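# Place a tray bottle upright in the crate's free slot

## Task

Take one bottle from the tray and leave it standing upright in the empty slot of the crate, resting there on its own without the robot holding it in place. The crate and the tray must not end up tilted or shifted from where they were. Anything the robot is touching at the end must not settle downward by more than about a fingernail's width once released. Nothing may be knocked or placed off the table.

## Robot and tools

Robot: one UR3e arm (six revolute joints) carrying a Robotiq 2F-85 parallel gripper. There is only this arm, so every row commands it alone.

Frames: results use the scene frame. Its origin sits on the table surface straight beneath the arm base; +z is up, and looking along +x, +y points left. The base itself may be slightly tilted. end_effector_position (metres) is the point midway between the pads when shut; end_effector_quat_wxyz gives orientation. In the gripper's own axes, fingers extend along +z and the pads close along y. Closed fingertips go about 19 mm past that point (6 mm when fully open), and closing pushes the tips roughly 13 mm farther from the wrist, so keep clearance above surfaces. A flat block juts about 9 cm from the last joint's axis toward the gripper's +x and rotates with it. At long reach the printed position can be off.

execute_actions: argument actions is a list holding zero or one item. Empty list = just report state. A wait item is {"steps": N} with N up to 300 control steps (1 step = 1/30 s); your own reply time counts toward it. A motion item is {"rows": [...], "steps": N} with N up to 15 (default 15) and 1 to 15 rows; each row lasts one step and the final row is reused for leftover steps. Optional pictures (boolean) toggles camera images. A refused call moves nothing.

Row layout: 9 numbers, each in [-1, 1], in this order: shoulder pan, shoulder lift, elbow, wrist 1, wrist 2, wrist 3, gripper position, gripper force_limit, gripper speed.
- The six joint numbers are offsets, not targets: they are added to the joint angles printed in the most recent result that lists them (before any such result, or for later calls inside one reply, counted from where the arm is as the action begins). They are not relative to the previous row. Scale: 1.0 equals 1.989 rad for pan, lift and elbow, and 3.977 rad for the three wrist joints. All zeros therefore pulls the arm back to those reference angles; it is not a pause.
- Stated joint ranges (rad): pan -3.142..3.142, lift -6.283..6.283, elbow 0.000..3.142, wrists -6.283..6.283 each. Real ends may differ by up to 0.010 rad. Asking more than 0.010 rad beyond an end is refused; otherwise an overshoot is clipped and a 'joint sent to its limit' line may appear (possibly referring to an earlier, still-running action).
- Gripper position is absolute: +1 fully open (85 mm), about -0.8 pads touching, -1 closes until blocked. force_limit is absolute: roughly 20 N at -1, 128 N at 0, 235 N at +1 per pad (less on very thin items). speed is absolute: about 20 mm/s at -1, 85 at 0, 150 at +1; faster closing adds some grip force. Changed force or speed applies only once position changes by 0.01 or more; to soften a grip, open first.

Motion limits: commands are smoothed (about 0.17 s lag). Each joint target is capped at 0.575 rad ahead of the measured angle for the big three joints and 1.15 rad for wrists, and targets are scaled back if they would place the gripper over 100 mm from its measured spot. Big moves may still be in progress when the result returns. Between calls the arm keeps heading to the last row until it nearly stops or a step is HELD.

Result lines: state with pose and velocities; Joint positions and Joint velocities (rad, rad/s, column order); joint torques (raw drive output with offsets and noise, not contact-only); Wrist force and Wrist torque in the gripper's axes (noise ~1.4 N, offset up to ~3.5 N, saturating near 30 N; 'no reading' is fine). Gripper object_status: 0 moving, 1 blocked while opening, 2 blocked while closing (a grasp), 3 reached target or pads met. position_measured is in counts: 3 open, ~78 = 60 mm, ~130 = 40 mm, ~180 = 20 mm, ~230 pads together. 'joint command not followed' means the clearance check (mount counts as arm) altered targets; HELD marks steps whose row was not fully sent. To grip: send position -1, hold it, confirm status 2.

zoom_image: camera (cam_head_left, cam_head_right, cam_high, cam_low, cam_wrist) and region [x0, y0, x1, y1] in pixels, origin top-left, at most 504 by 504. Images are 672x504, the wrist one 504x504 fisheye.

read_manual: section "licences" only; returns licence texts, no motion.

finished_scene: scene = current scene number; ends and grades it irreversibly, then the next task appears. Replying without any tool call ends everything.

Avoid: contact torque at a joint's load limit (pan 49.1, lift 49.1, elbow 25.4, wrists 8.19 N m, including held weight) or 150 N external force, which freezes the arm 10 s and drops the rest of the call. Long holds heat motors: MOTOR HOT from 70 °C, braking at 85 °C. Brief tugs on held parts may occur. Avoid dropping, slamming, sliding or shoving objects, disturbing the crate or tray, and anything leaving the table. Release the bottle so it stands by itself before finishing.

Each tool is called as name([rows], argument=value, ...), one row to a line, values as JSON.

## Session

execute_actions(actions=[])

Scene clock: 0.00 s of 5100.00 s.
end_effector_position=(+0.0269, +0.2997, +0.1083) position_measured=3 object_status=3 end_effector_quat_wxyz=(-0.180, +0.271, +0.944, -0.052) end_effector_velocity=(+0.000, -0.000, +0.000) end_effector_angular_velocity=(-0.001, -0.000, -0.002)
Joint positions: [ 0.751 -1.776  2.083 -1.771 -1.288  1.246]
Joint velocities: [-0.001  0.    -0.     0.    -0.     0.002]
Joint torques (N m, as the arm reports them, + toward a larger angle): no reading
Wrist force (N, on the end effector, along its own x y z axes, offset not removed): no reading
Wrist torque (N m, same axes, about the end effector's origin, offset not removed): no reading

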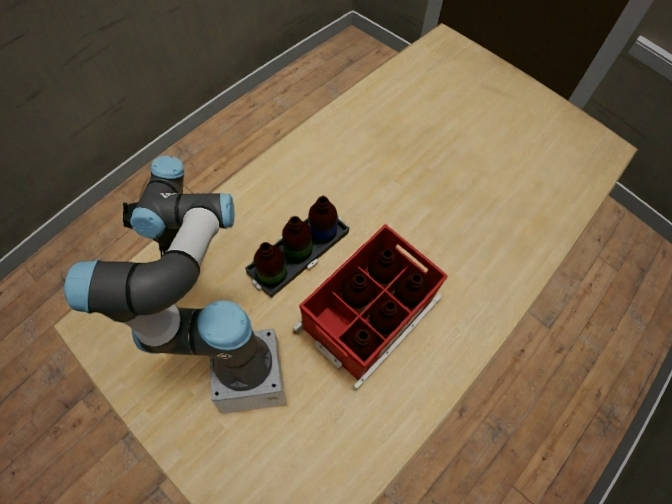

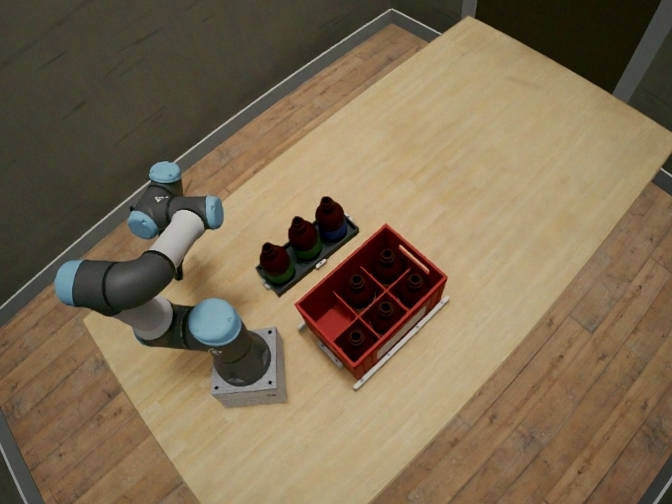

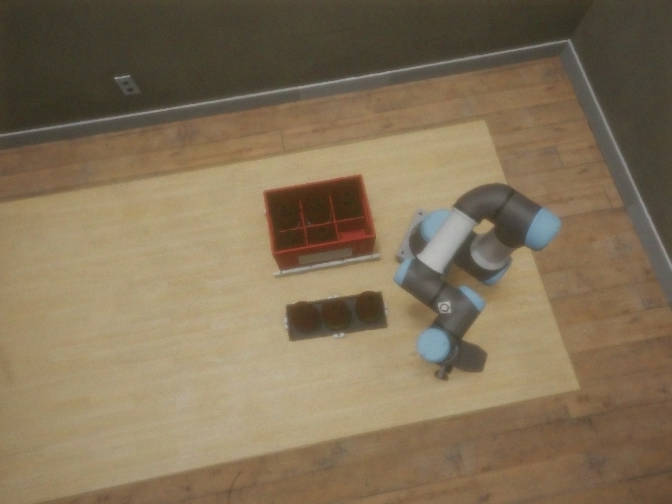

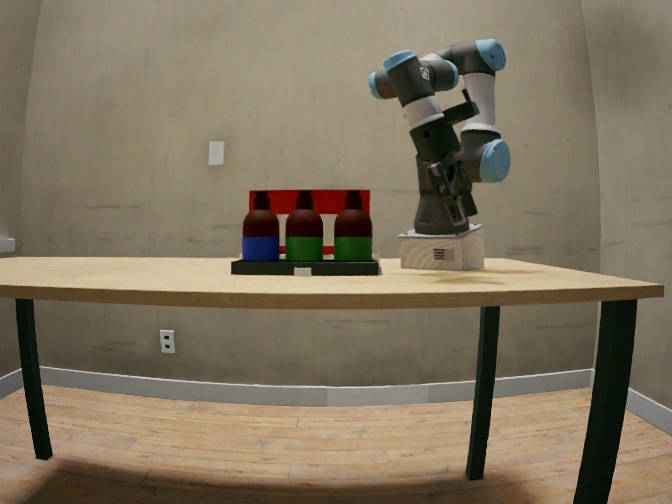

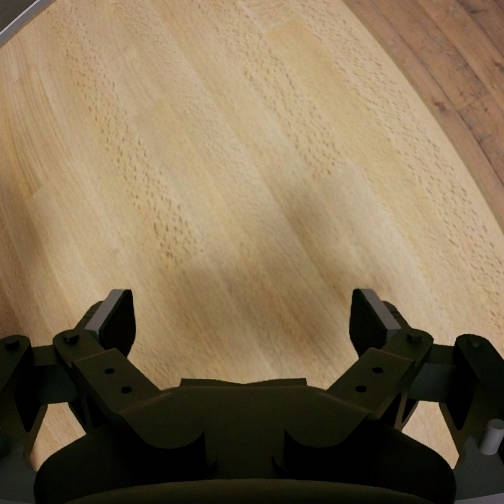

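execute_actions([
  {"rows":[[0,-0.234,-0.128,0.140,-0.027,0.392,1,0,0]],"steps":15},
], pictures=false)

execute_actions([
  {"steps":25},
], pictures=false)

execute_actions([
  {"rows":[[-0.537,0,0,0,0,0,1,0,0]],"steps":15},
], pictures=false)

execute_actions([
  {"steps":45},
])

Scene clock: 12.47 s of 5100.00 s.
end_effector_position=(+0.0098, +0.2548, +0.2225) position_measured=3 object_status=3 end_effector_quat_wxyz=(-0.063, +0.816, +0.569, -0.077) end_effector_velocity=(-0.023, -0.032, +0.052) end_effector_angular_velocity=(-0.222, -0.086, -1.312)
Joint positions: [ 0.751 -2.212  1.841 -1.243 -1.39   2.643]
Joint velocities: [-0.    -0.243 -0.111  0.244 -0.041  1.348]
Joint torques (N m, as the arm reports them, + toward a larger angle): [  1.86  -5.36 -10.95  -0.55  -0.56   2.22]
Wrist force (N, on the end effector, along its own x y z axes, offset not removed): [-1.2 -0.4 -1.8]
Wrist torque (N m, same axes, about the end effector's origin, offset not removed): [-0.03 0.16 0.06]
Steps of this call (steps 1 to 90: nothing new was sent; then 8.97 s passed at rest; steps 91 to 105: all 15 steps of this action). Readings (joint positions | what the end effector reports):
91: [0.751 -1.776 2.083 -1.771 -1.288 1.246] | position_measured=3 object_status=3
92: [0.751 -1.778 2.080 -1.766 -1.292 1.251] | position_measured=3 object_status=3
94: [0.751 -1.824 2.037 -1.677 -1.319 1.343] | position_measured=3 object_status=3
98: [0.751 -2.038 1.920 -1.419 -1.362 1.837] | position_measured=3 object_status=3
105: the state above

Scene clock: 13.30 s of 5100.00 s.
end_effector_position=(+0.0069, +0.2509, +0.2286) position_measured=3 object_status=3 end_effector_quat_wxyz=(-0.056, +0.860, +0.502, -0.075) end_effector_velocity=(+0.000, +0.000, +0.000) end_effector_angular_velocity=(+0.000, -0.002, -0.003)
Joint positions: [ 0.751 -2.241  1.828 -1.214 -1.395  2.805]
Joint velocities: [-0.    -0.    -0.001 -0.    -0.001  0.003]
Joint torques (N m, as the arm reports them, + toward a larger angle): [  1.73  -6.64 -11.44  -0.64  -0.5    1.03]
Wrist force (N, on the end effector, along its own x y z axes, offset not removed): [1.7 0.7 -1.9]
Wrist torque (N m, same axes, about the end effector's origin, offset not removed): [0.16 -0.24 0.03]
Steps of this call (steps 1 to 25: the robot went on to your last target). Readings (joint positions | what the end effector reports):
1: [0.751 -2.219 1.838 -1.236 -1.392 2.682] | position_measured=3 object_status=3
2: [0.751 -2.224 1.836 -1.231 -1.392 2.712] | position_measured=3 object_status=3
4: [0.751 -2.231 1.833 -1.224 -1.394 2.752] | position_measured=3 object_status=3
8: [0.751 -2.238 1.830 -1.217 -1.395 2.788] | position_measured=3 object_status=3
25: the state above

Scene clock: 13.80 s of 5100.00 s.
end_effector_position=(+0.1664, +0.1947, +0.2191) position_measured=3 object_status=3 end_effector_quat_wxyz=(-0.017, +0.988, +0.152, -0.022) end_effector_velocity=(+0.339, -0.293, +0.006) end_effector_angular_velocity=(-0.217, -0.290, -1.935)
Joint positions: [-0.012 -2.241  1.828 -1.214 -1.395  2.805]
Joint velocities: [-1.968  0.    -0.    -0.001 -0.001  0.   ]
Joint torques (N m, as the arm reports them, + toward a larger angle): [ -7.26   0.32 -10.43  -2.65  -0.73   0.56]
Wrist force (N, on the end effector, along its own x y z axes, offset not removed): [-0.2 -0.1 -0.6]
Wrist torque (N m, same axes, about the end effector's origin, offset not removed): [-0.02 0.13 -0.03]
Steps of this call (steps 1 to 15: all 15 steps of this action). Readings (joint positions | what the end effector reports):
1: [0.751 -2.241 1.828 -1.214 -1.395 2.805] | position_measured=3 object_status=3
2: [0.748 -2.241 1.828 -1.214 -1.395 2.805] | position_measured=3 object_status=3
4: [0.702 -2.241 1.828 -1.214 -1.395 2.805] | position_measured=3 object_status=3
8: [0.459 -2.241 1.828 -1.214 -1.395 2.805] | position_measured=3 object_status=3
15: the state above

Scene clock: 15.30 s of 5100.00 s.
end_effector_position=(+0.2113, +0.1421, +0.2219) position_measured=3 object_status=3 end_effector_quat_wxyz=(+0.000, +1.000, +0.002, -0.000) end_effector_velocity=(+0.000, +0.000, -0.000) end_effector_angular_velocity=(+0.002, +0.000, +0.001)
Joint positions: [-0.317 -2.241  1.828 -1.214 -1.395  2.805]
Joint velocities: [-0.     0.     0.001 -0.     0.002 -0.001]
Joint torques (N m, as the arm reports them, + toward a larger angle): [-2.42 -1.19 -7.2  -0.88  0.66 -1.1 ]
Wrist force (N, on the end effector, along its own x y z axes, offset not removed): [-1.1 0.2 -0.6]
Wrist torque (N m, same axes, about the end effector's origin, offset not removed): [-0.01 0.25 0.08]
Steps of this call (steps 1 to 30: the robot went on to your last target; steps 31 to 45: nothing new was sent). Readings (joint positions | what the end effector reports):
1: [-0.076 -2.241 1.828 -1.214 -1.395 2.805] | position_measured=3 object_status=3
2: [-0.133 -2.241 1.828 -1.214 -1.395 2.805] | position_measured=3 object_status=3
4: [-0.212 -2.241 1.828 -1.214 -1.395 2.805] | position_measured=3 object_status=3
8: [-0.283 -2.241 1.828 -1.214 -1.395 2.805] | position_measured=3 object_status=3
45: the state above
The arm was judged still, so your last target was given up. Only a new action makes it travel on or press farther. Fingers that are still opening or closing keep moving.

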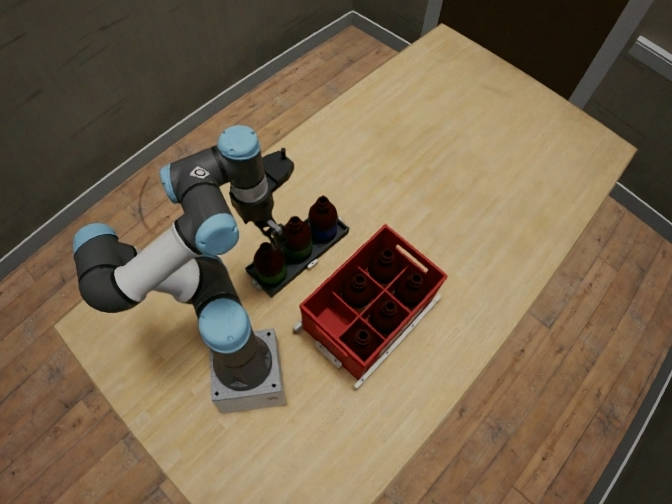

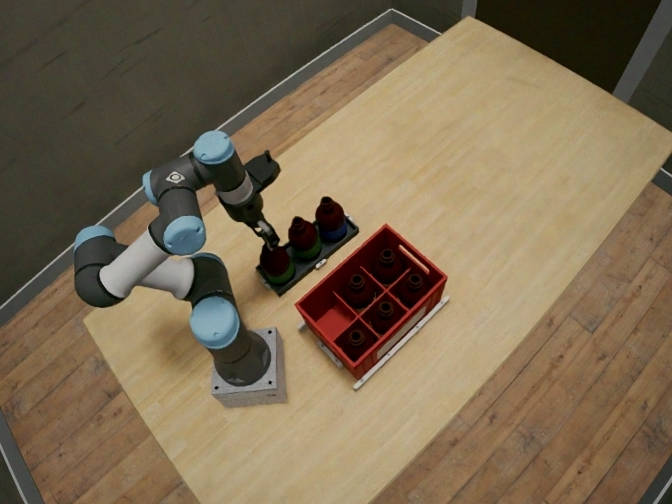

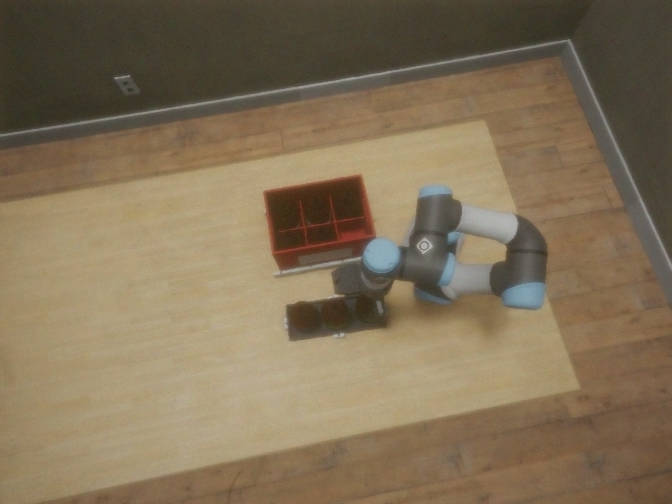

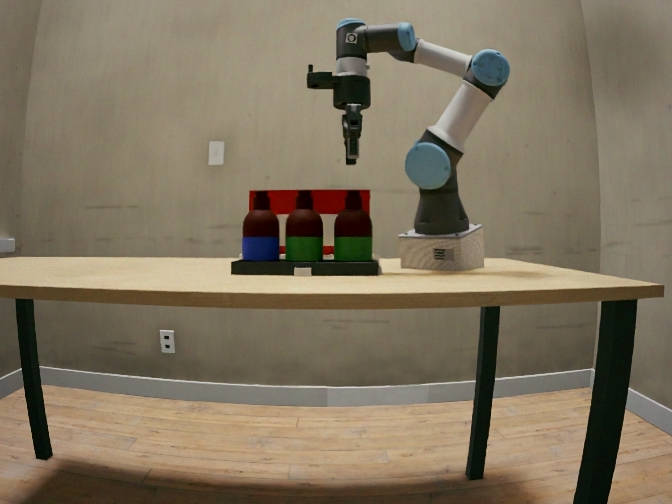

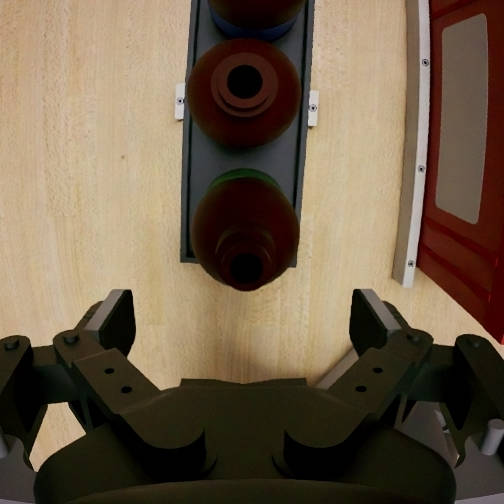

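execute_actions([
  {"rows":[[0.0444,-0.011,0.1895,-0.0935,-0.002,0.022,1,0,0]],"steps":15},
], pictures=false)

execute_actions([
  {"steps":20},
], pictures=false)

execute_actions([
  {"rows":[[0,0,0,0,0,0,-1,0,0]],"steps":15},
], pictures=false)

execute_actions([
  {"steps":20},
])

Scene clock: 24.23 s of 5100.00 s.
end_effector_position=(+0.2100, +0.1412, +0.1501) position_measured=3 object_status=3 end_effector_quat_wxyz=(+0.002, +1.000, +0.004, +0.003) end_effector_velocity=(-0.015, +0.001, -0.035) end_effector_angular_velocity=(+0.009, +0.040, -0.004)
Joint positions: [-0.231 -2.262  2.187 -1.573 -1.403  2.89 ]
Joint velocities: [ 0.023 -0.005  0.153 -0.11  -0.002  0.02 ]
Joint torques (N m, as the arm reports them, + toward a larger angle): [ 1.92 -5.77 -7.74 -2.99 -0.73  1.07]
Wrist force (N, on the end effector, along its own x y z axes, offset not removed): [-0.8 0.5 0.2]
Wrist torque (N m, same axes, about the end effector's origin, offset not removed): [0.04 0.20 -0.01]
Steps of this call (steps 1 to 90: nothing new was sent; then 5.43 s passed at rest; steps 91 to 105: all 15 steps of this action). Readings (joint positions | what the end effector reports):
91: [-0.317 -2.241 1.828 -1.214 -1.395 2.805] | position_measured=3 object_status=3
92: [-0.315 -2.242 1.831 -1.219 -1.395 2.808] | position_measured=3 object_status=3
94: [-0.287 -2.250 1.877 -1.305 -1.398 2.838] | position_measured=3 object_status=3
98: [-0.248 -2.258 2.076 -1.491 -1.402 2.875] | position_measured=3 object_status=3
105: the state above

Scene clock: 24.90 s of 5100.00 s.
end_effector_position=(+0.2083, +0.1413, +0.1459) position_measured=3 object_status=3 end_effector_quat_wxyz=(+0.001, +1.000, +0.003, +0.000) end_effector_velocity=(+0.000, -0.001, -0.000) end_effector_angular_velocity=(-0.002, +0.000, -0.003)
Joint positions: [-0.229 -2.263  2.205 -1.586 -1.403  2.892]
Joint velocities: [-0.001 -0.     0.    -0.001 -0.002  0.002]
Joint torques (N m, as the arm reports them, + toward a larger angle): [ 2.51 -5.52 -7.1  -2.89 -0.73  0.95]
Wrist force (N, on the end effector, along its own x y z axes, offset not removed): [-1.0 -0.1 -0.9]
Wrist torque (N m, same axes, about the end effector's origin, offset not removed): [-0.04 0.15 0.09]
Steps of this call (steps 1 to 20: the robot went on to your last target). Readings (joint positions | what the end effector reports):
1: [-0.231 -2.262 2.191 -1.576 -1.403 2.890] | position_measured=3 object_status=3
2: [-0.230 -2.262 2.195 -1.578 -1.403 2.891] | position_measured=3 object_status=3
4: [-0.230 -2.263 2.199 -1.582 -1.403 2.891] | position_measured=3 object_status=3
8: [-0.229 -2.263 2.203 -1.584 -1.403 2.892] | position_measured=3 object_status=3
20: the state above

Scene clock: 25.40 s of 5100.00 s.
end_effector_position=(+0.2083, +0.1413, +0.1459) position_measured=90 object_status=0 end_effector_quat_wxyz=(+0.001, +1.000, +0.003, +0.000) end_effector_velocity=(+0.000, +0.000, -0.000) end_effector_angular_velocity=(+0.002, -0.000, -0.000)
Joint positions: [-0.229 -2.263  2.205 -1.586 -1.403  2.892]
Joint velocities: [-0.     0.     0.001 -0.     0.002 -0.   ]
Joint torques (N m, as the arm reports them, + toward a larger angle): [ 2.46 -5.74 -8.03 -2.42 -0.74  0.91]
Wrist force (N, on the end effector, along its own x y z axes, offset not removed): [-1.7 1.2 -1.8]
Wrist torque (N m, same axes, about the end effector's origin, offset not removed): [0.18 0.32 0.13]
Steps of this call (steps 1 to 15: all 15 steps of this action). Readings (joint positions | what the end effector reports):
1: [-0.229 -2.263 2.205 -1.586 -1.403 2.892] | position_measured=3 object_status=0
2: [-0.229 -2.263 2.205 -1.586 -1.403 2.892] | position_measured=3 object_status=0
4: [-0.229 -2.263 2.205 -1.586 -1.403 2.892] | position_measured=10 object_status=0
8: [-0.229 -2.263 2.205 -1.586 -1.403 2.892] | position_measured=38 object_status=0
15: the state above

Scene clock: 26.07 s of 5100.00 s.
end_effector_position=(+0.2083, +0.1412, +0.1459) position_measured=151 object_status=2 end_effector_quat_wxyz=(+0.001, +1.000, +0.003, +0.000) end_effector_velocity=(-0.000, +0.000, -0.000) end_effector_angular_velocity=(+0.000, +0.001, +0.000)
Joint positions: [-0.229 -2.263  2.205 -1.586 -1.403  2.892]
Joint velocities: [ 0.    -0.     0.001 -0.     0.    -0.   ]
Joint torques (N m, as the arm reports them, + toward a larger angle): [ 2.3  -0.26 -8.55 -0.15  1.47  0.9 ]
Wrist force (N, on the end effector, along its own x y z axes, offset not removed): [-2.2 4.2 -13.5]
Wrist torque (N m, same axes, about the end effector's origin, offset not removed): [0.08 0.24 0.03]
Steps of this call (steps 1 to 15: the robot went on to your last target; steps 16 to 20: nothing new was sent). Readings (joint positions | what the end effector reports):
1: [-0.229 -2.263 2.205 -1.586 -1.403 2.892] | position_measured=98 object_status=0
2: [-0.229 -2.263 2.205 -1.586 -1.403 2.892] | position_measured=105 object_status=0
4: [-0.229 -2.263 2.205 -1.586 -1.403 2.892] | position_measured=121 object_status=0
8: [-0.229 -2.263 2.205 -1.586 -1.403 2.892] | position_measured=149 object_status=0
20: the state above
The arm was judged still, so your last target was given up. Only a new action makes it travel on or press farther. Fingers that are still opening or closing keep moving.

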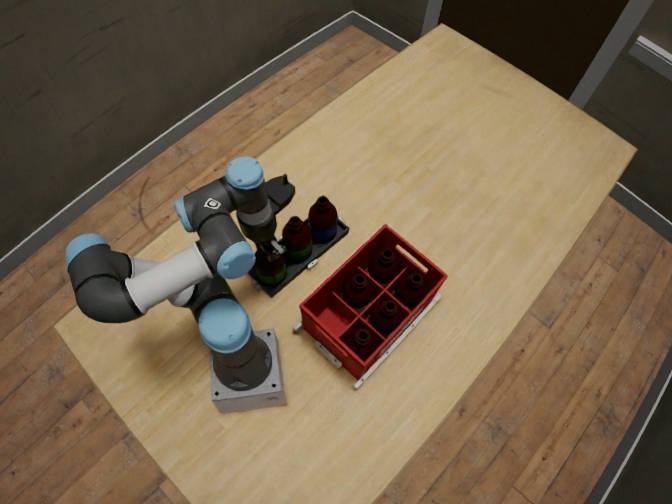

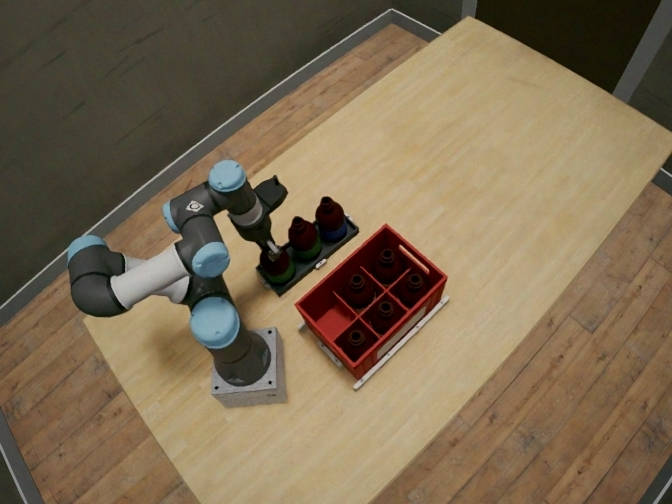

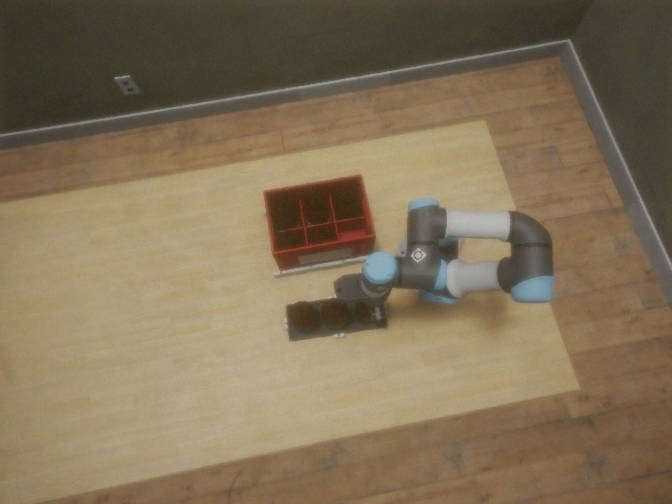

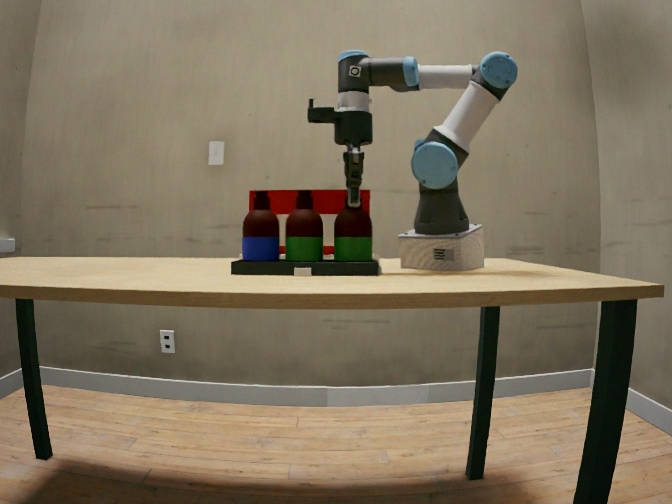

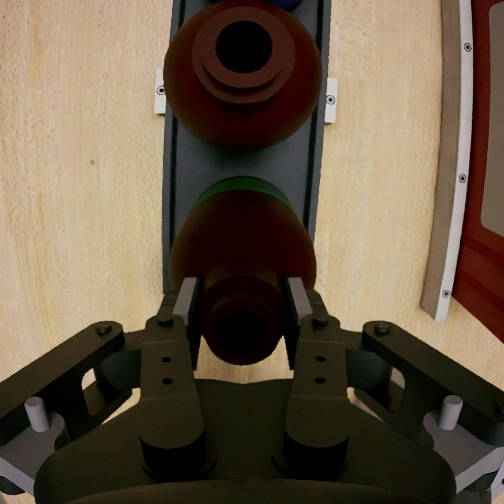

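execute_actions([
  {"rows":[[-0.0444,0.011,-0.1895,0.0935,0.002,-0.022,-1,0,0]],"steps":15},
], pictures=false)

execute_actions([
  {"steps":12},
], pictures=false)

execute_actions([
  {"rows":[[-0.0096,0.149,-0.363,0.108,0,-0.005,-1,0,0]],"steps":15},
], pictures=false)

execute_actions([
  {"steps":25},
], pictures=false)

execute_actions([
  {"rows":[[-0.529,0.003,0.0385,0.024,-0.011,-0.265,-1,0,0]],"steps":15},
], pictures=false)

execute_actions([
  {"steps":45},
])

Scene clock: 42.67 s of 5100.00 s.
end_effector_position=(+0.2107, +0.1419, +0.2180) position_measured=151 object_status=2 end_effector_quat_wxyz=(-0.001, +1.000, +0.002, -0.002) end_effector_velocity=(+0.012, +0.001, +0.037) end_effector_angular_velocity=(-0.019, -0.067, +0.009)
Joint positions: [-0.314 -2.242  1.846 -1.227 -1.395  2.807]
Joint velocities: [-0.024  0.004 -0.159  0.089  0.005 -0.02 ]
Joint torques (N m, as the arm reports them, + toward a larger angle): [ -3.04   1.2  -11.33  -0.48   0.67  -1.18]
Wrist force (N, on the end effector, along its own x y z axes, offset not removed): [-3.2 1.2 2.2]
Wrist torque (N m, same axes, about the end effector's origin, offset not removed): [0.28 0.08 0.05]
Steps of this call (steps 1 to 90: nothing new was sent; then 13.10 s passed at rest; steps 91 to 105: all 15 steps of this action). Readings (joint positions | what the end effector reports):
91: [-0.229 -2.263 2.205 -1.586 -1.403 2.892] | position_measured=151 object_status=2
92: [-0.231 -2.261 2.202 -1.581 -1.402 2.888] | position_measured=151 object_status=2
94: [-0.259 -2.254 2.157 -1.495 -1.400 2.858] | position_measured=151 object_status=2
98: [-0.298 -2.245 1.956 -1.309 -1.397 2.822] | position_measured=151 object_status=2
105: the state above

Scene clock: 43.07 s of 5100.00 s.
end_effector_position=(+0.2113, +0.1421, +0.2218) position_measured=151 object_status=2 end_effector_quat_wxyz=(+0.000, +1.000, +0.002, -0.000) end_effector_velocity=(-0.002, +0.001, +0.000) end_effector_angular_velocity=(+0.003, +0.006, -0.000)
Joint positions: [-0.317 -2.241  1.829 -1.214 -1.395  2.805]
Joint velocities: [-0.     0.    -0.003  0.01   0.001 -0.001]
Joint torques (N m, as the arm reports them, + toward a larger angle): [ -2.49   0.71 -12.21  -1.47   0.56  -1.16]
Wrist force (N, on the end effector, along its own x y z axes, offset not removed): [-0.7 -0.1 2.4]
Wrist torque (N m, same axes, about the end effector's origin, offset not removed): [-0.04 0.12 -0.05]
Steps of this call (steps 1 to 12: the robot went on to your last target). Readings (joint positions | what the end effector reports):
1: [-0.315 -2.241 1.842 -1.224 -1.395 2.806] | position_measured=151 object_status=2
2: [-0.315 -2.241 1.839 -1.221 -1.395 2.806] | position_measured=151 object_status=2
4: [-0.316 -2.241 1.834 -1.218 -1.395 2.805] | position_measured=151 object_status=2
8: [-0.317 -2.241 1.830 -1.215 -1.395 2.805] | position_measured=151 object_status=2
12: the state above

Scene clock: 43.57 s of 5100.00 s.
end_effector_position=(+0.2282, +0.1510, +0.3160) position_measured=151 object_status=2 end_effector_quat_wxyz=(-0.006, +1.000, -0.001, -0.018) end_effector_velocity=(+0.045, +0.002, +0.102) end_effector_angular_velocity=(-0.106, -0.284, +0.055)
Joint positions: [-0.335 -1.958  1.174 -0.802 -1.395  2.785]
Joint velocities: [-0.005  0.11  -0.559  0.142 -0.001 -0.005]
Joint torques (N m, as the arm reports them, + toward a larger angle): [-3.89 -0.89 -9.1  -0.62  0.23 -1.02]
Wrist force (N, on the end effector, along its own x y z axes, offset not removed): [-1.1 1.0 1.1]
Wrist torque (N m, same axes, about the end effector's origin, offset not removed): [0.17 0.58 0.03]
Steps of this call (steps 1 to 15: all 15 steps of this action). Readings (joint positions | what the end effector reports):
1: [-0.317 -2.241 1.829 -1.214 -1.395 2.805] | position_measured=151 object_status=2
2: [-0.318 -2.238 1.826 -1.209 -1.395 2.803] | position_measured=151 object_status=2
4: [-0.325 -2.192 1.779 -1.119 -1.395 2.796] | position_measured=151 object_status=2
8: [-0.332 -2.034 1.531 -0.900 -1.395 2.789] | position_measured=151 object_status=2
15: the state above

Scene clock: 44.40 s of 5100.00 s.
end_effector_position=(+0.2335, +0.1513, +0.3283) position_measured=151 object_status=2 end_effector_quat_wxyz=(+0.000, +1.000, +0.002, -0.001) end_effector_velocity=(+0.000, +0.000, +0.000) end_effector_angular_velocity=(+0.001, -0.001, -0.001)
Joint positions: [-0.336 -1.945  1.107 -0.785 -1.395  2.785]
Joint velocities: [-0.     0.    -0.001 -0.     0.001  0.001]
Joint torques (N m, as the arm reports them, + toward a larger angle): [ -2.52  -0.94 -10.02  -1.12  -0.48  -1.06]
Wrist force (N, on the end effector, along its own x y z axes, offset not removed): [0.1 0.8 1.7]
Wrist torque (N m, same axes, about the end effector's origin, offset not removed): [0.14 -0.01 0.05]
Steps of this call (steps 1 to 25: the robot went on to your last target). Readings (joint positions | what the end effector reports):
1: [-0.336 -1.955 1.158 -0.797 -1.395 2.785] | position_measured=151 object_status=2
2: [-0.336 -1.952 1.145 -0.794 -1.395 2.785] | position_measured=151 object_status=2
4: [-0.336 -1.949 1.129 -0.790 -1.395 2.785] | position_measured=151 object_status=2
8: [-0.336 -1.946 1.114 -0.787 -1.395 2.785] | position_measured=151 object_status=2
25: the state above

Scene clock: 44.90 s of 5100.00 s.
end_effector_position=(+0.2281, -0.0097, +0.3268) position_measured=151 object_status=2 end_effector_quat_wxyz=(-0.007, +0.998, +0.068, -0.016) end_effector_velocity=(-0.096, -0.368, +0.055) end_effector_angular_velocity=(-0.123, -0.246, -1.105)
Joint positions: [-1.146 -1.939  1.179 -0.695 -1.437  1.827]
Joint velocities: [-1.907  0.003  0.033  0.038 -0.016 -0.782]
Joint torques (N m, as the arm reports them, + toward a larger angle): [-4.27 -0.19 -5.23 -0.32 -0.78 -1.94]
Wrist force (N, on the end effector, along its own x y z axes, offset not removed): [-1.1 3.5 2.6]
Wrist torque (N m, same axes, about the end effector's origin, offset not removed): [0.37 0.13 0.07]
Steps of this call (steps 1 to 15: all 15 steps of this action). Readings (joint positions | what the end effector reports):
1: [-0.336 -1.945 1.107 -0.785 -1.395 2.785] | position_measured=151 object_status=2
2: [-0.339 -1.944 1.109 -0.781 -1.397 2.780] | position_measured=151 object_status=2
4: [-0.385 -1.943 1.131 -0.752 -1.411 2.688] | position_measured=151 object_status=2
8: [-0.633 -1.940 1.162 -0.716 -1.427 2.223] | position_measured=151 object_status=2
15: the state above

Scene clock: 46.40 s of 5100.00 s.
end_effector_position=(+0.2105, -0.0542, +0.3341) position_measured=151 object_status=2 end_effector_quat_wxyz=(+0.001, +1.000, -0.003, -0.000) end_effector_velocity=(+0.000, -0.000, +0.000) end_effector_angular_velocity=(-0.001, -0.000, +0.003)
Joint positions: [-1.388 -1.939  1.183 -0.689 -1.439  1.731]
Joint velocities: [-0.     0.     0.    -0.001  0.    -0.003]
Joint torques (N m, as the arm reports them, + toward a larger angle): [-3.89  2.07 -4.88 -1.13 -0.75 -1.05]
Wrist force (N, on the end effector, along its own x y z axes, offset not removed): [-1.4 1.9 1.5]
Wrist torque (N m, same axes, about the end effector's origin, offset not removed): [0.35 0.27 0.06]
Steps of this call (steps 1 to 30: the robot went on to your last target; steps 31 to 45: nothing new was sent). Readings (joint positions | what the end effector reports):
1: [-1.204 -1.939 1.180 -0.693 -1.437 1.804] | position_measured=151 object_status=2
2: [-1.249 -1.939 1.181 -0.692 -1.438 1.786] | position_measured=151 object_status=2
4: [-1.309 -1.939 1.182 -0.691 -1.438 1.762] | position_measured=151 object_status=2
8: [-1.362 -1.939 1.183 -0.690 -1.439 1.741] | position_measured=151 object_status=2
45: the state above
The arm was judged still, so your last target was given up. Only a new action makes it travel on or press farther. Fingers that are still opening or closing keep moving.

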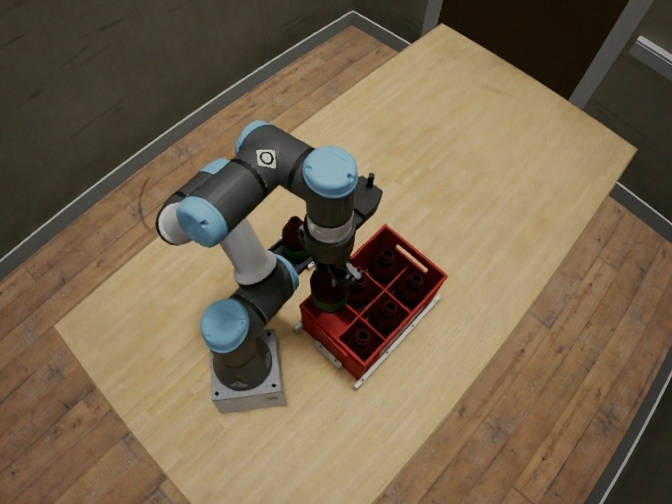

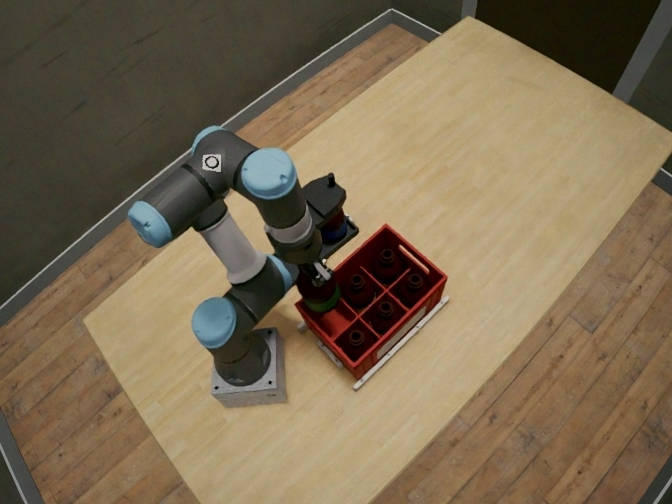

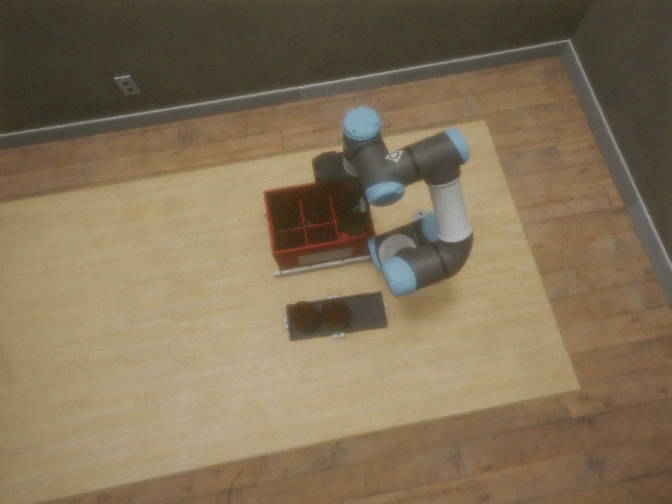

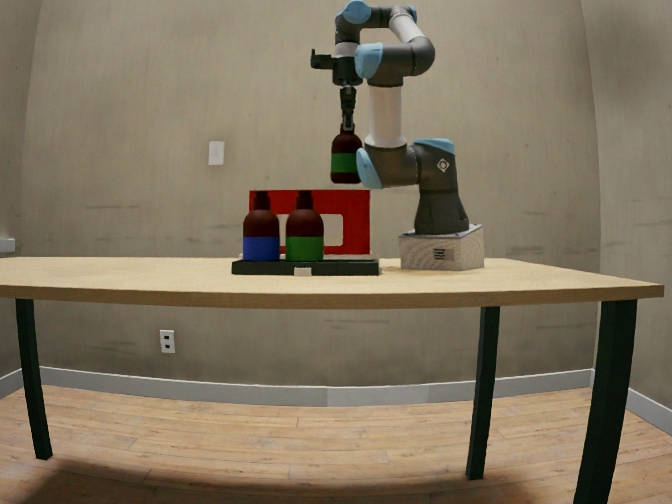

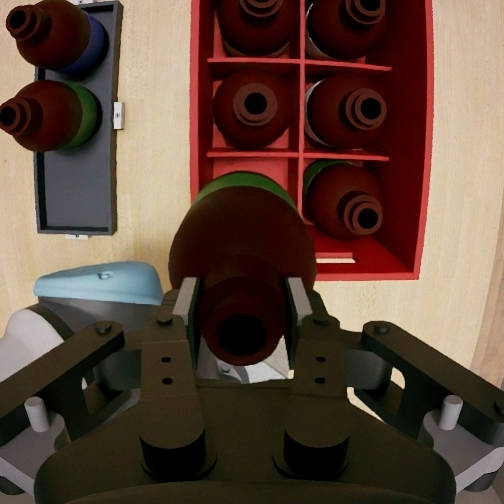

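execute_actions([
  {"rows":[[0.038,-0.0575,0.2014,-0.0744,0.0027,0.019,-1,0,0]],"steps":15},
], pictures=false)

execute_actions([
  {"steps":15},
], pictures=false)

execute_actions([
  {"rows":[[0.0295,-0.0443,0.182,-0.071,0.0017,0.0147,-1,0,0]],"steps":15},
], pictures=false)

execute_actions([
  {"steps":15},
])

Scene clock: 66.00 s of 5100.00 s.
end_effector_position=(+0.2161, -0.0611, +0.2771) position_measured=151 object_status=2 end_effector_quat_wxyz=(+0.004, +1.000, -0.003, +0.001) end_effector_velocity=(-0.003, +0.006, -0.034) end_effector_angular_velocity=(+0.056, +0.013, -0.006)
Joint positions: [-1.315 -2.049  1.564 -0.975 -1.429  1.804]
Joint velocities: [ 0.019 -0.031  0.168 -0.082  0.001  0.016]
Joint torques (N m, as the arm reports them, + toward a larger angle): [ 1.74 -4.8  -6.67 -3.14  0.67  0.88]
Wrist force (N, on the end effector, along its own x y z axes, offset not removed): [-0.8 0.6 1.6]
Wrist torque (N m, same axes, about the end effector's origin, offset not removed): [0.09 0.17 0.08]
Steps of this call (steps 1 to 90: nothing new was sent; then 16.10 s passed at rest; steps 91 to 105: all 15 steps of this action). Readings (joint positions | what the end effector reports):
91: [-1.388 -1.939 1.183 -0.689 -1.439 1.731] | position_measured=151 object_status=2
92: [-1.386 -1.941 1.186 -0.694 -1.439 1.734] | position_measured=151 object_status=2
94: [-1.361 -1.975 1.233 -0.773 -1.435 1.760] | position_measured=151 object_status=2
98: [-1.328 -2.027 1.441 -0.914 -1.430 1.791] | position_measured=151 object_status=2
105: the state above

Scene clock: 66.50 s of 5100.00 s.
end_effector_position=(+0.2158, -0.0603, +0.2731) position_measured=151 object_status=2 end_effector_quat_wxyz=(+0.001, +1.000, -0.003, +0.000) end_effector_velocity=(+0.000, -0.000, -0.000) end_effector_angular_velocity=(-0.001, -0.000, -0.000)
Joint positions: [-1.312 -2.053  1.584 -0.985 -1.428  1.806]
Joint velocities: [ 0.    -0.     0.002 -0.002 -0.     0.   ]
Joint torques (N m, as the arm reports them, + toward a larger angle): [ 0.99 -4.75 -6.47 -3.1   0.62  0.93]
Wrist force (N, on the end effector, along its own x y z axes, offset not removed): [-0.8 0.2 2.1]
Wrist torque (N m, same axes, about the end effector's origin, offset not removed): [0.05 0.15 0.09]
Steps of this call (steps 1 to 15: the robot went on to your last target). Readings (joint positions | what the end effector reports):
1: [-1.314 -2.050 1.569 -0.978 -1.428 1.805] | position_measured=151 object_status=2
2: [-1.314 -2.051 1.572 -0.980 -1.428 1.805] | position_measured=151 object_status=2
4: [-1.313 -2.052 1.577 -0.982 -1.428 1.806] | position_measured=151 object_status=2
8: [-1.313 -2.053 1.582 -0.984 -1.428 1.806] | position_measured=151 object_status=2
15: the state above

Scene clock: 76.83 s of 5100.00 s.
end_effector_position=(+0.2192, -0.0696, +0.2315) position_measured=151 object_status=2 end_effector_quat_wxyz=(+0.025, +1.000, +0.000, +0.005) end_effector_velocity=(-0.001, +0.000, -0.000) end_effector_angular_velocity=(+0.000, +0.003, -0.000)
Joint positions: [-1.263 -2.128  1.842 -1.225 -1.428  1.856]
Joint velocities: [ 0.     0.    -0.     0.001 -0.003  0.   ]
Joint torques (N m, as the arm reports them, + toward a larger angle): [-1.3  -1.11 -6.36 -2.   -0.05 -0.04]
Wrist force (N, on the end effector, along its own x y z axes, offset not removed): [-4.7 -1.8 -24.7]
Wrist torque (N m, same axes, about the end effector's origin, offset not removed): [0.77 0.74 -0.11]
FORCE FAULT: contact force on the arm reached its limit, and the arm stopped for 10 seconds. The contact can be on any part of the arm, not only on its tool. The arm's remaining commands of this call were not run. The arm holds still and accepts commands again. Move the arm away from the contact; if what it grips holds it there, let go first. Pushing or pulling that hard again can fault the arm again.
The stop began at step 10 of this call (marked STOPPED below). From that step on the arm followed nothing that you had sent. 6 steps, steps kept back included, did not run and will not run. Nothing is kept back now, and the robot has no last target.
Steps of this call (steps 1 to 9: the first 9 steps of this action; steps 10 to 310: the stop). Readings (joint positions | what the end effector reports):
1: [-1.312 -2.053 1.584 -0.985 -1.428 1.806] | position_measured=151 object_status=2
2: [-1.310 -2.056 1.586 -0.991 -1.428 1.810] | position_measured=151 object_status=2
4: [-1.290 -2.084 1.633 -1.067 -1.425 1.830] | position_measured=151 object_status=2
8: [-1.266 -2.122 1.825 -1.201 -1.423 1.853] | position_measured=151 object_status=2
10: [-1.263 -2.128 1.848 -1.223 -1.426 1.856] | position_measured=151 object_status=2 STOPPED
310: the state above

Scene clock: 76.87 s of 5100.00 s.
end_effector_position=(+0.2192, -0.0696, +0.2316) position_measured=151 object_status=2 end_effector_quat_wxyz=(+0.025, +1.000, +0.000, +0.005) end_effector_velocity=(-0.000, -0.001, +0.001) end_effector_angular_velocity=(-0.003, +0.000, -0.000)
Joint positions: [-1.263 -2.128  1.842 -1.225 -1.428  1.856]
Joint velocities: [-0.    -0.    -0.002 -0.    -0.001  0.   ]
Joint torques (N m, as the arm reports them, + toward a larger angle): [-1.2  -1.14 -7.24 -1.97 -0.09 -0.05]
Wrist force (N, on the end effector, along its own x y z axes, offset not removed): [-3.8 -1.7 -23.5]
Wrist torque (N m, same axes, about the end effector's origin, offset not removed): [0.84 0.71 -0.11]
A stop began in an earlier call of the same reply, so what this call sent did not run. Send another action.
Steps of this call (step 1: nothing new was sent). Readings (joint positions | what the end effector reports):
1: the state above

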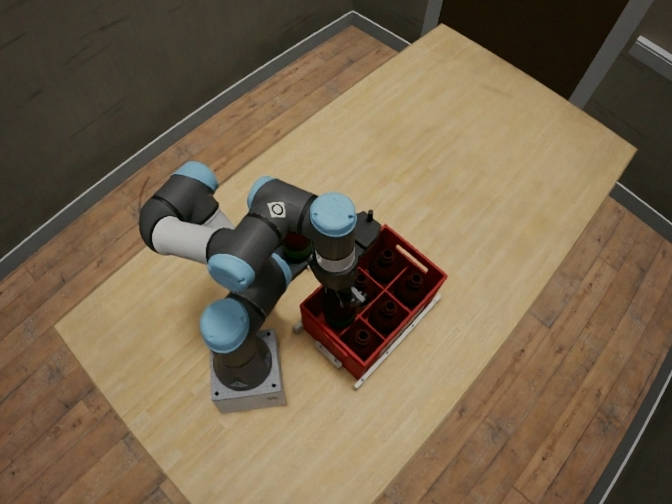

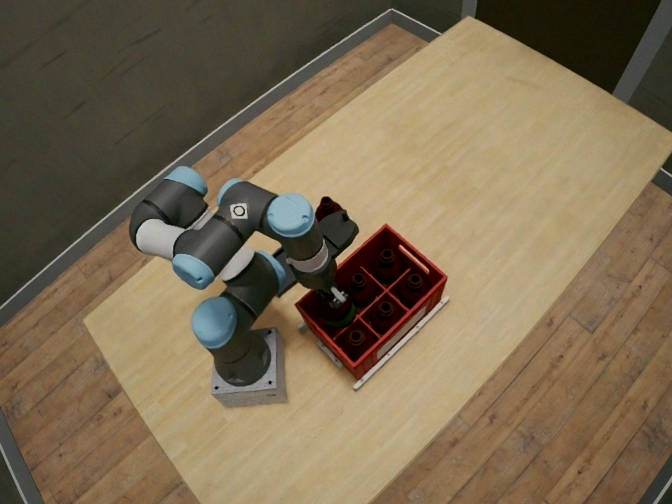

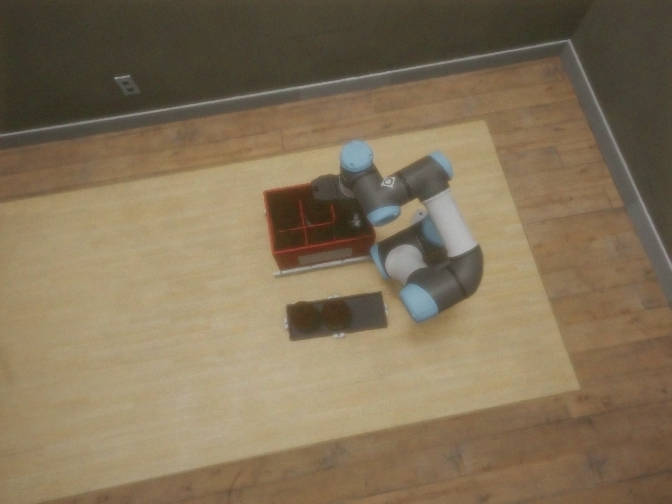

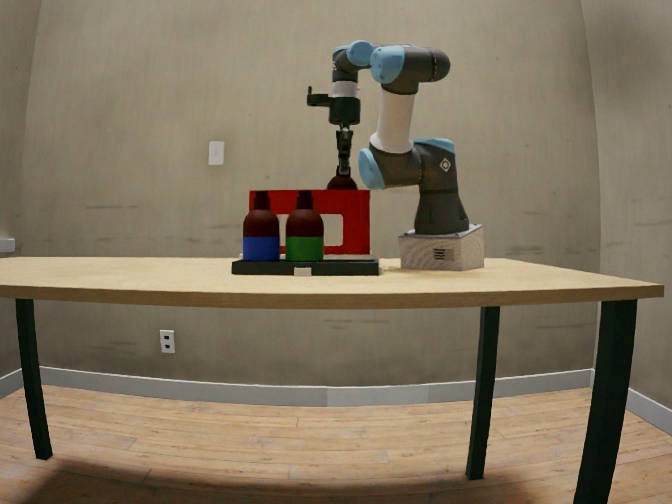

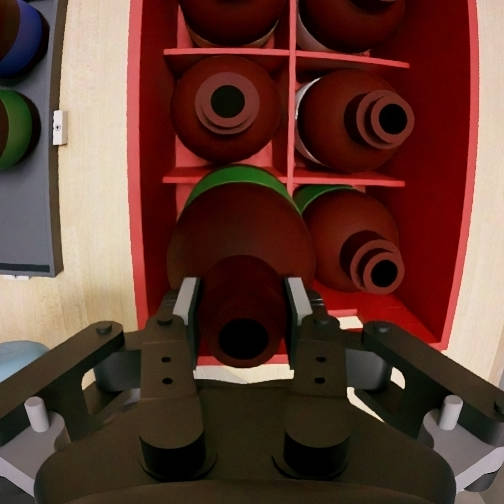

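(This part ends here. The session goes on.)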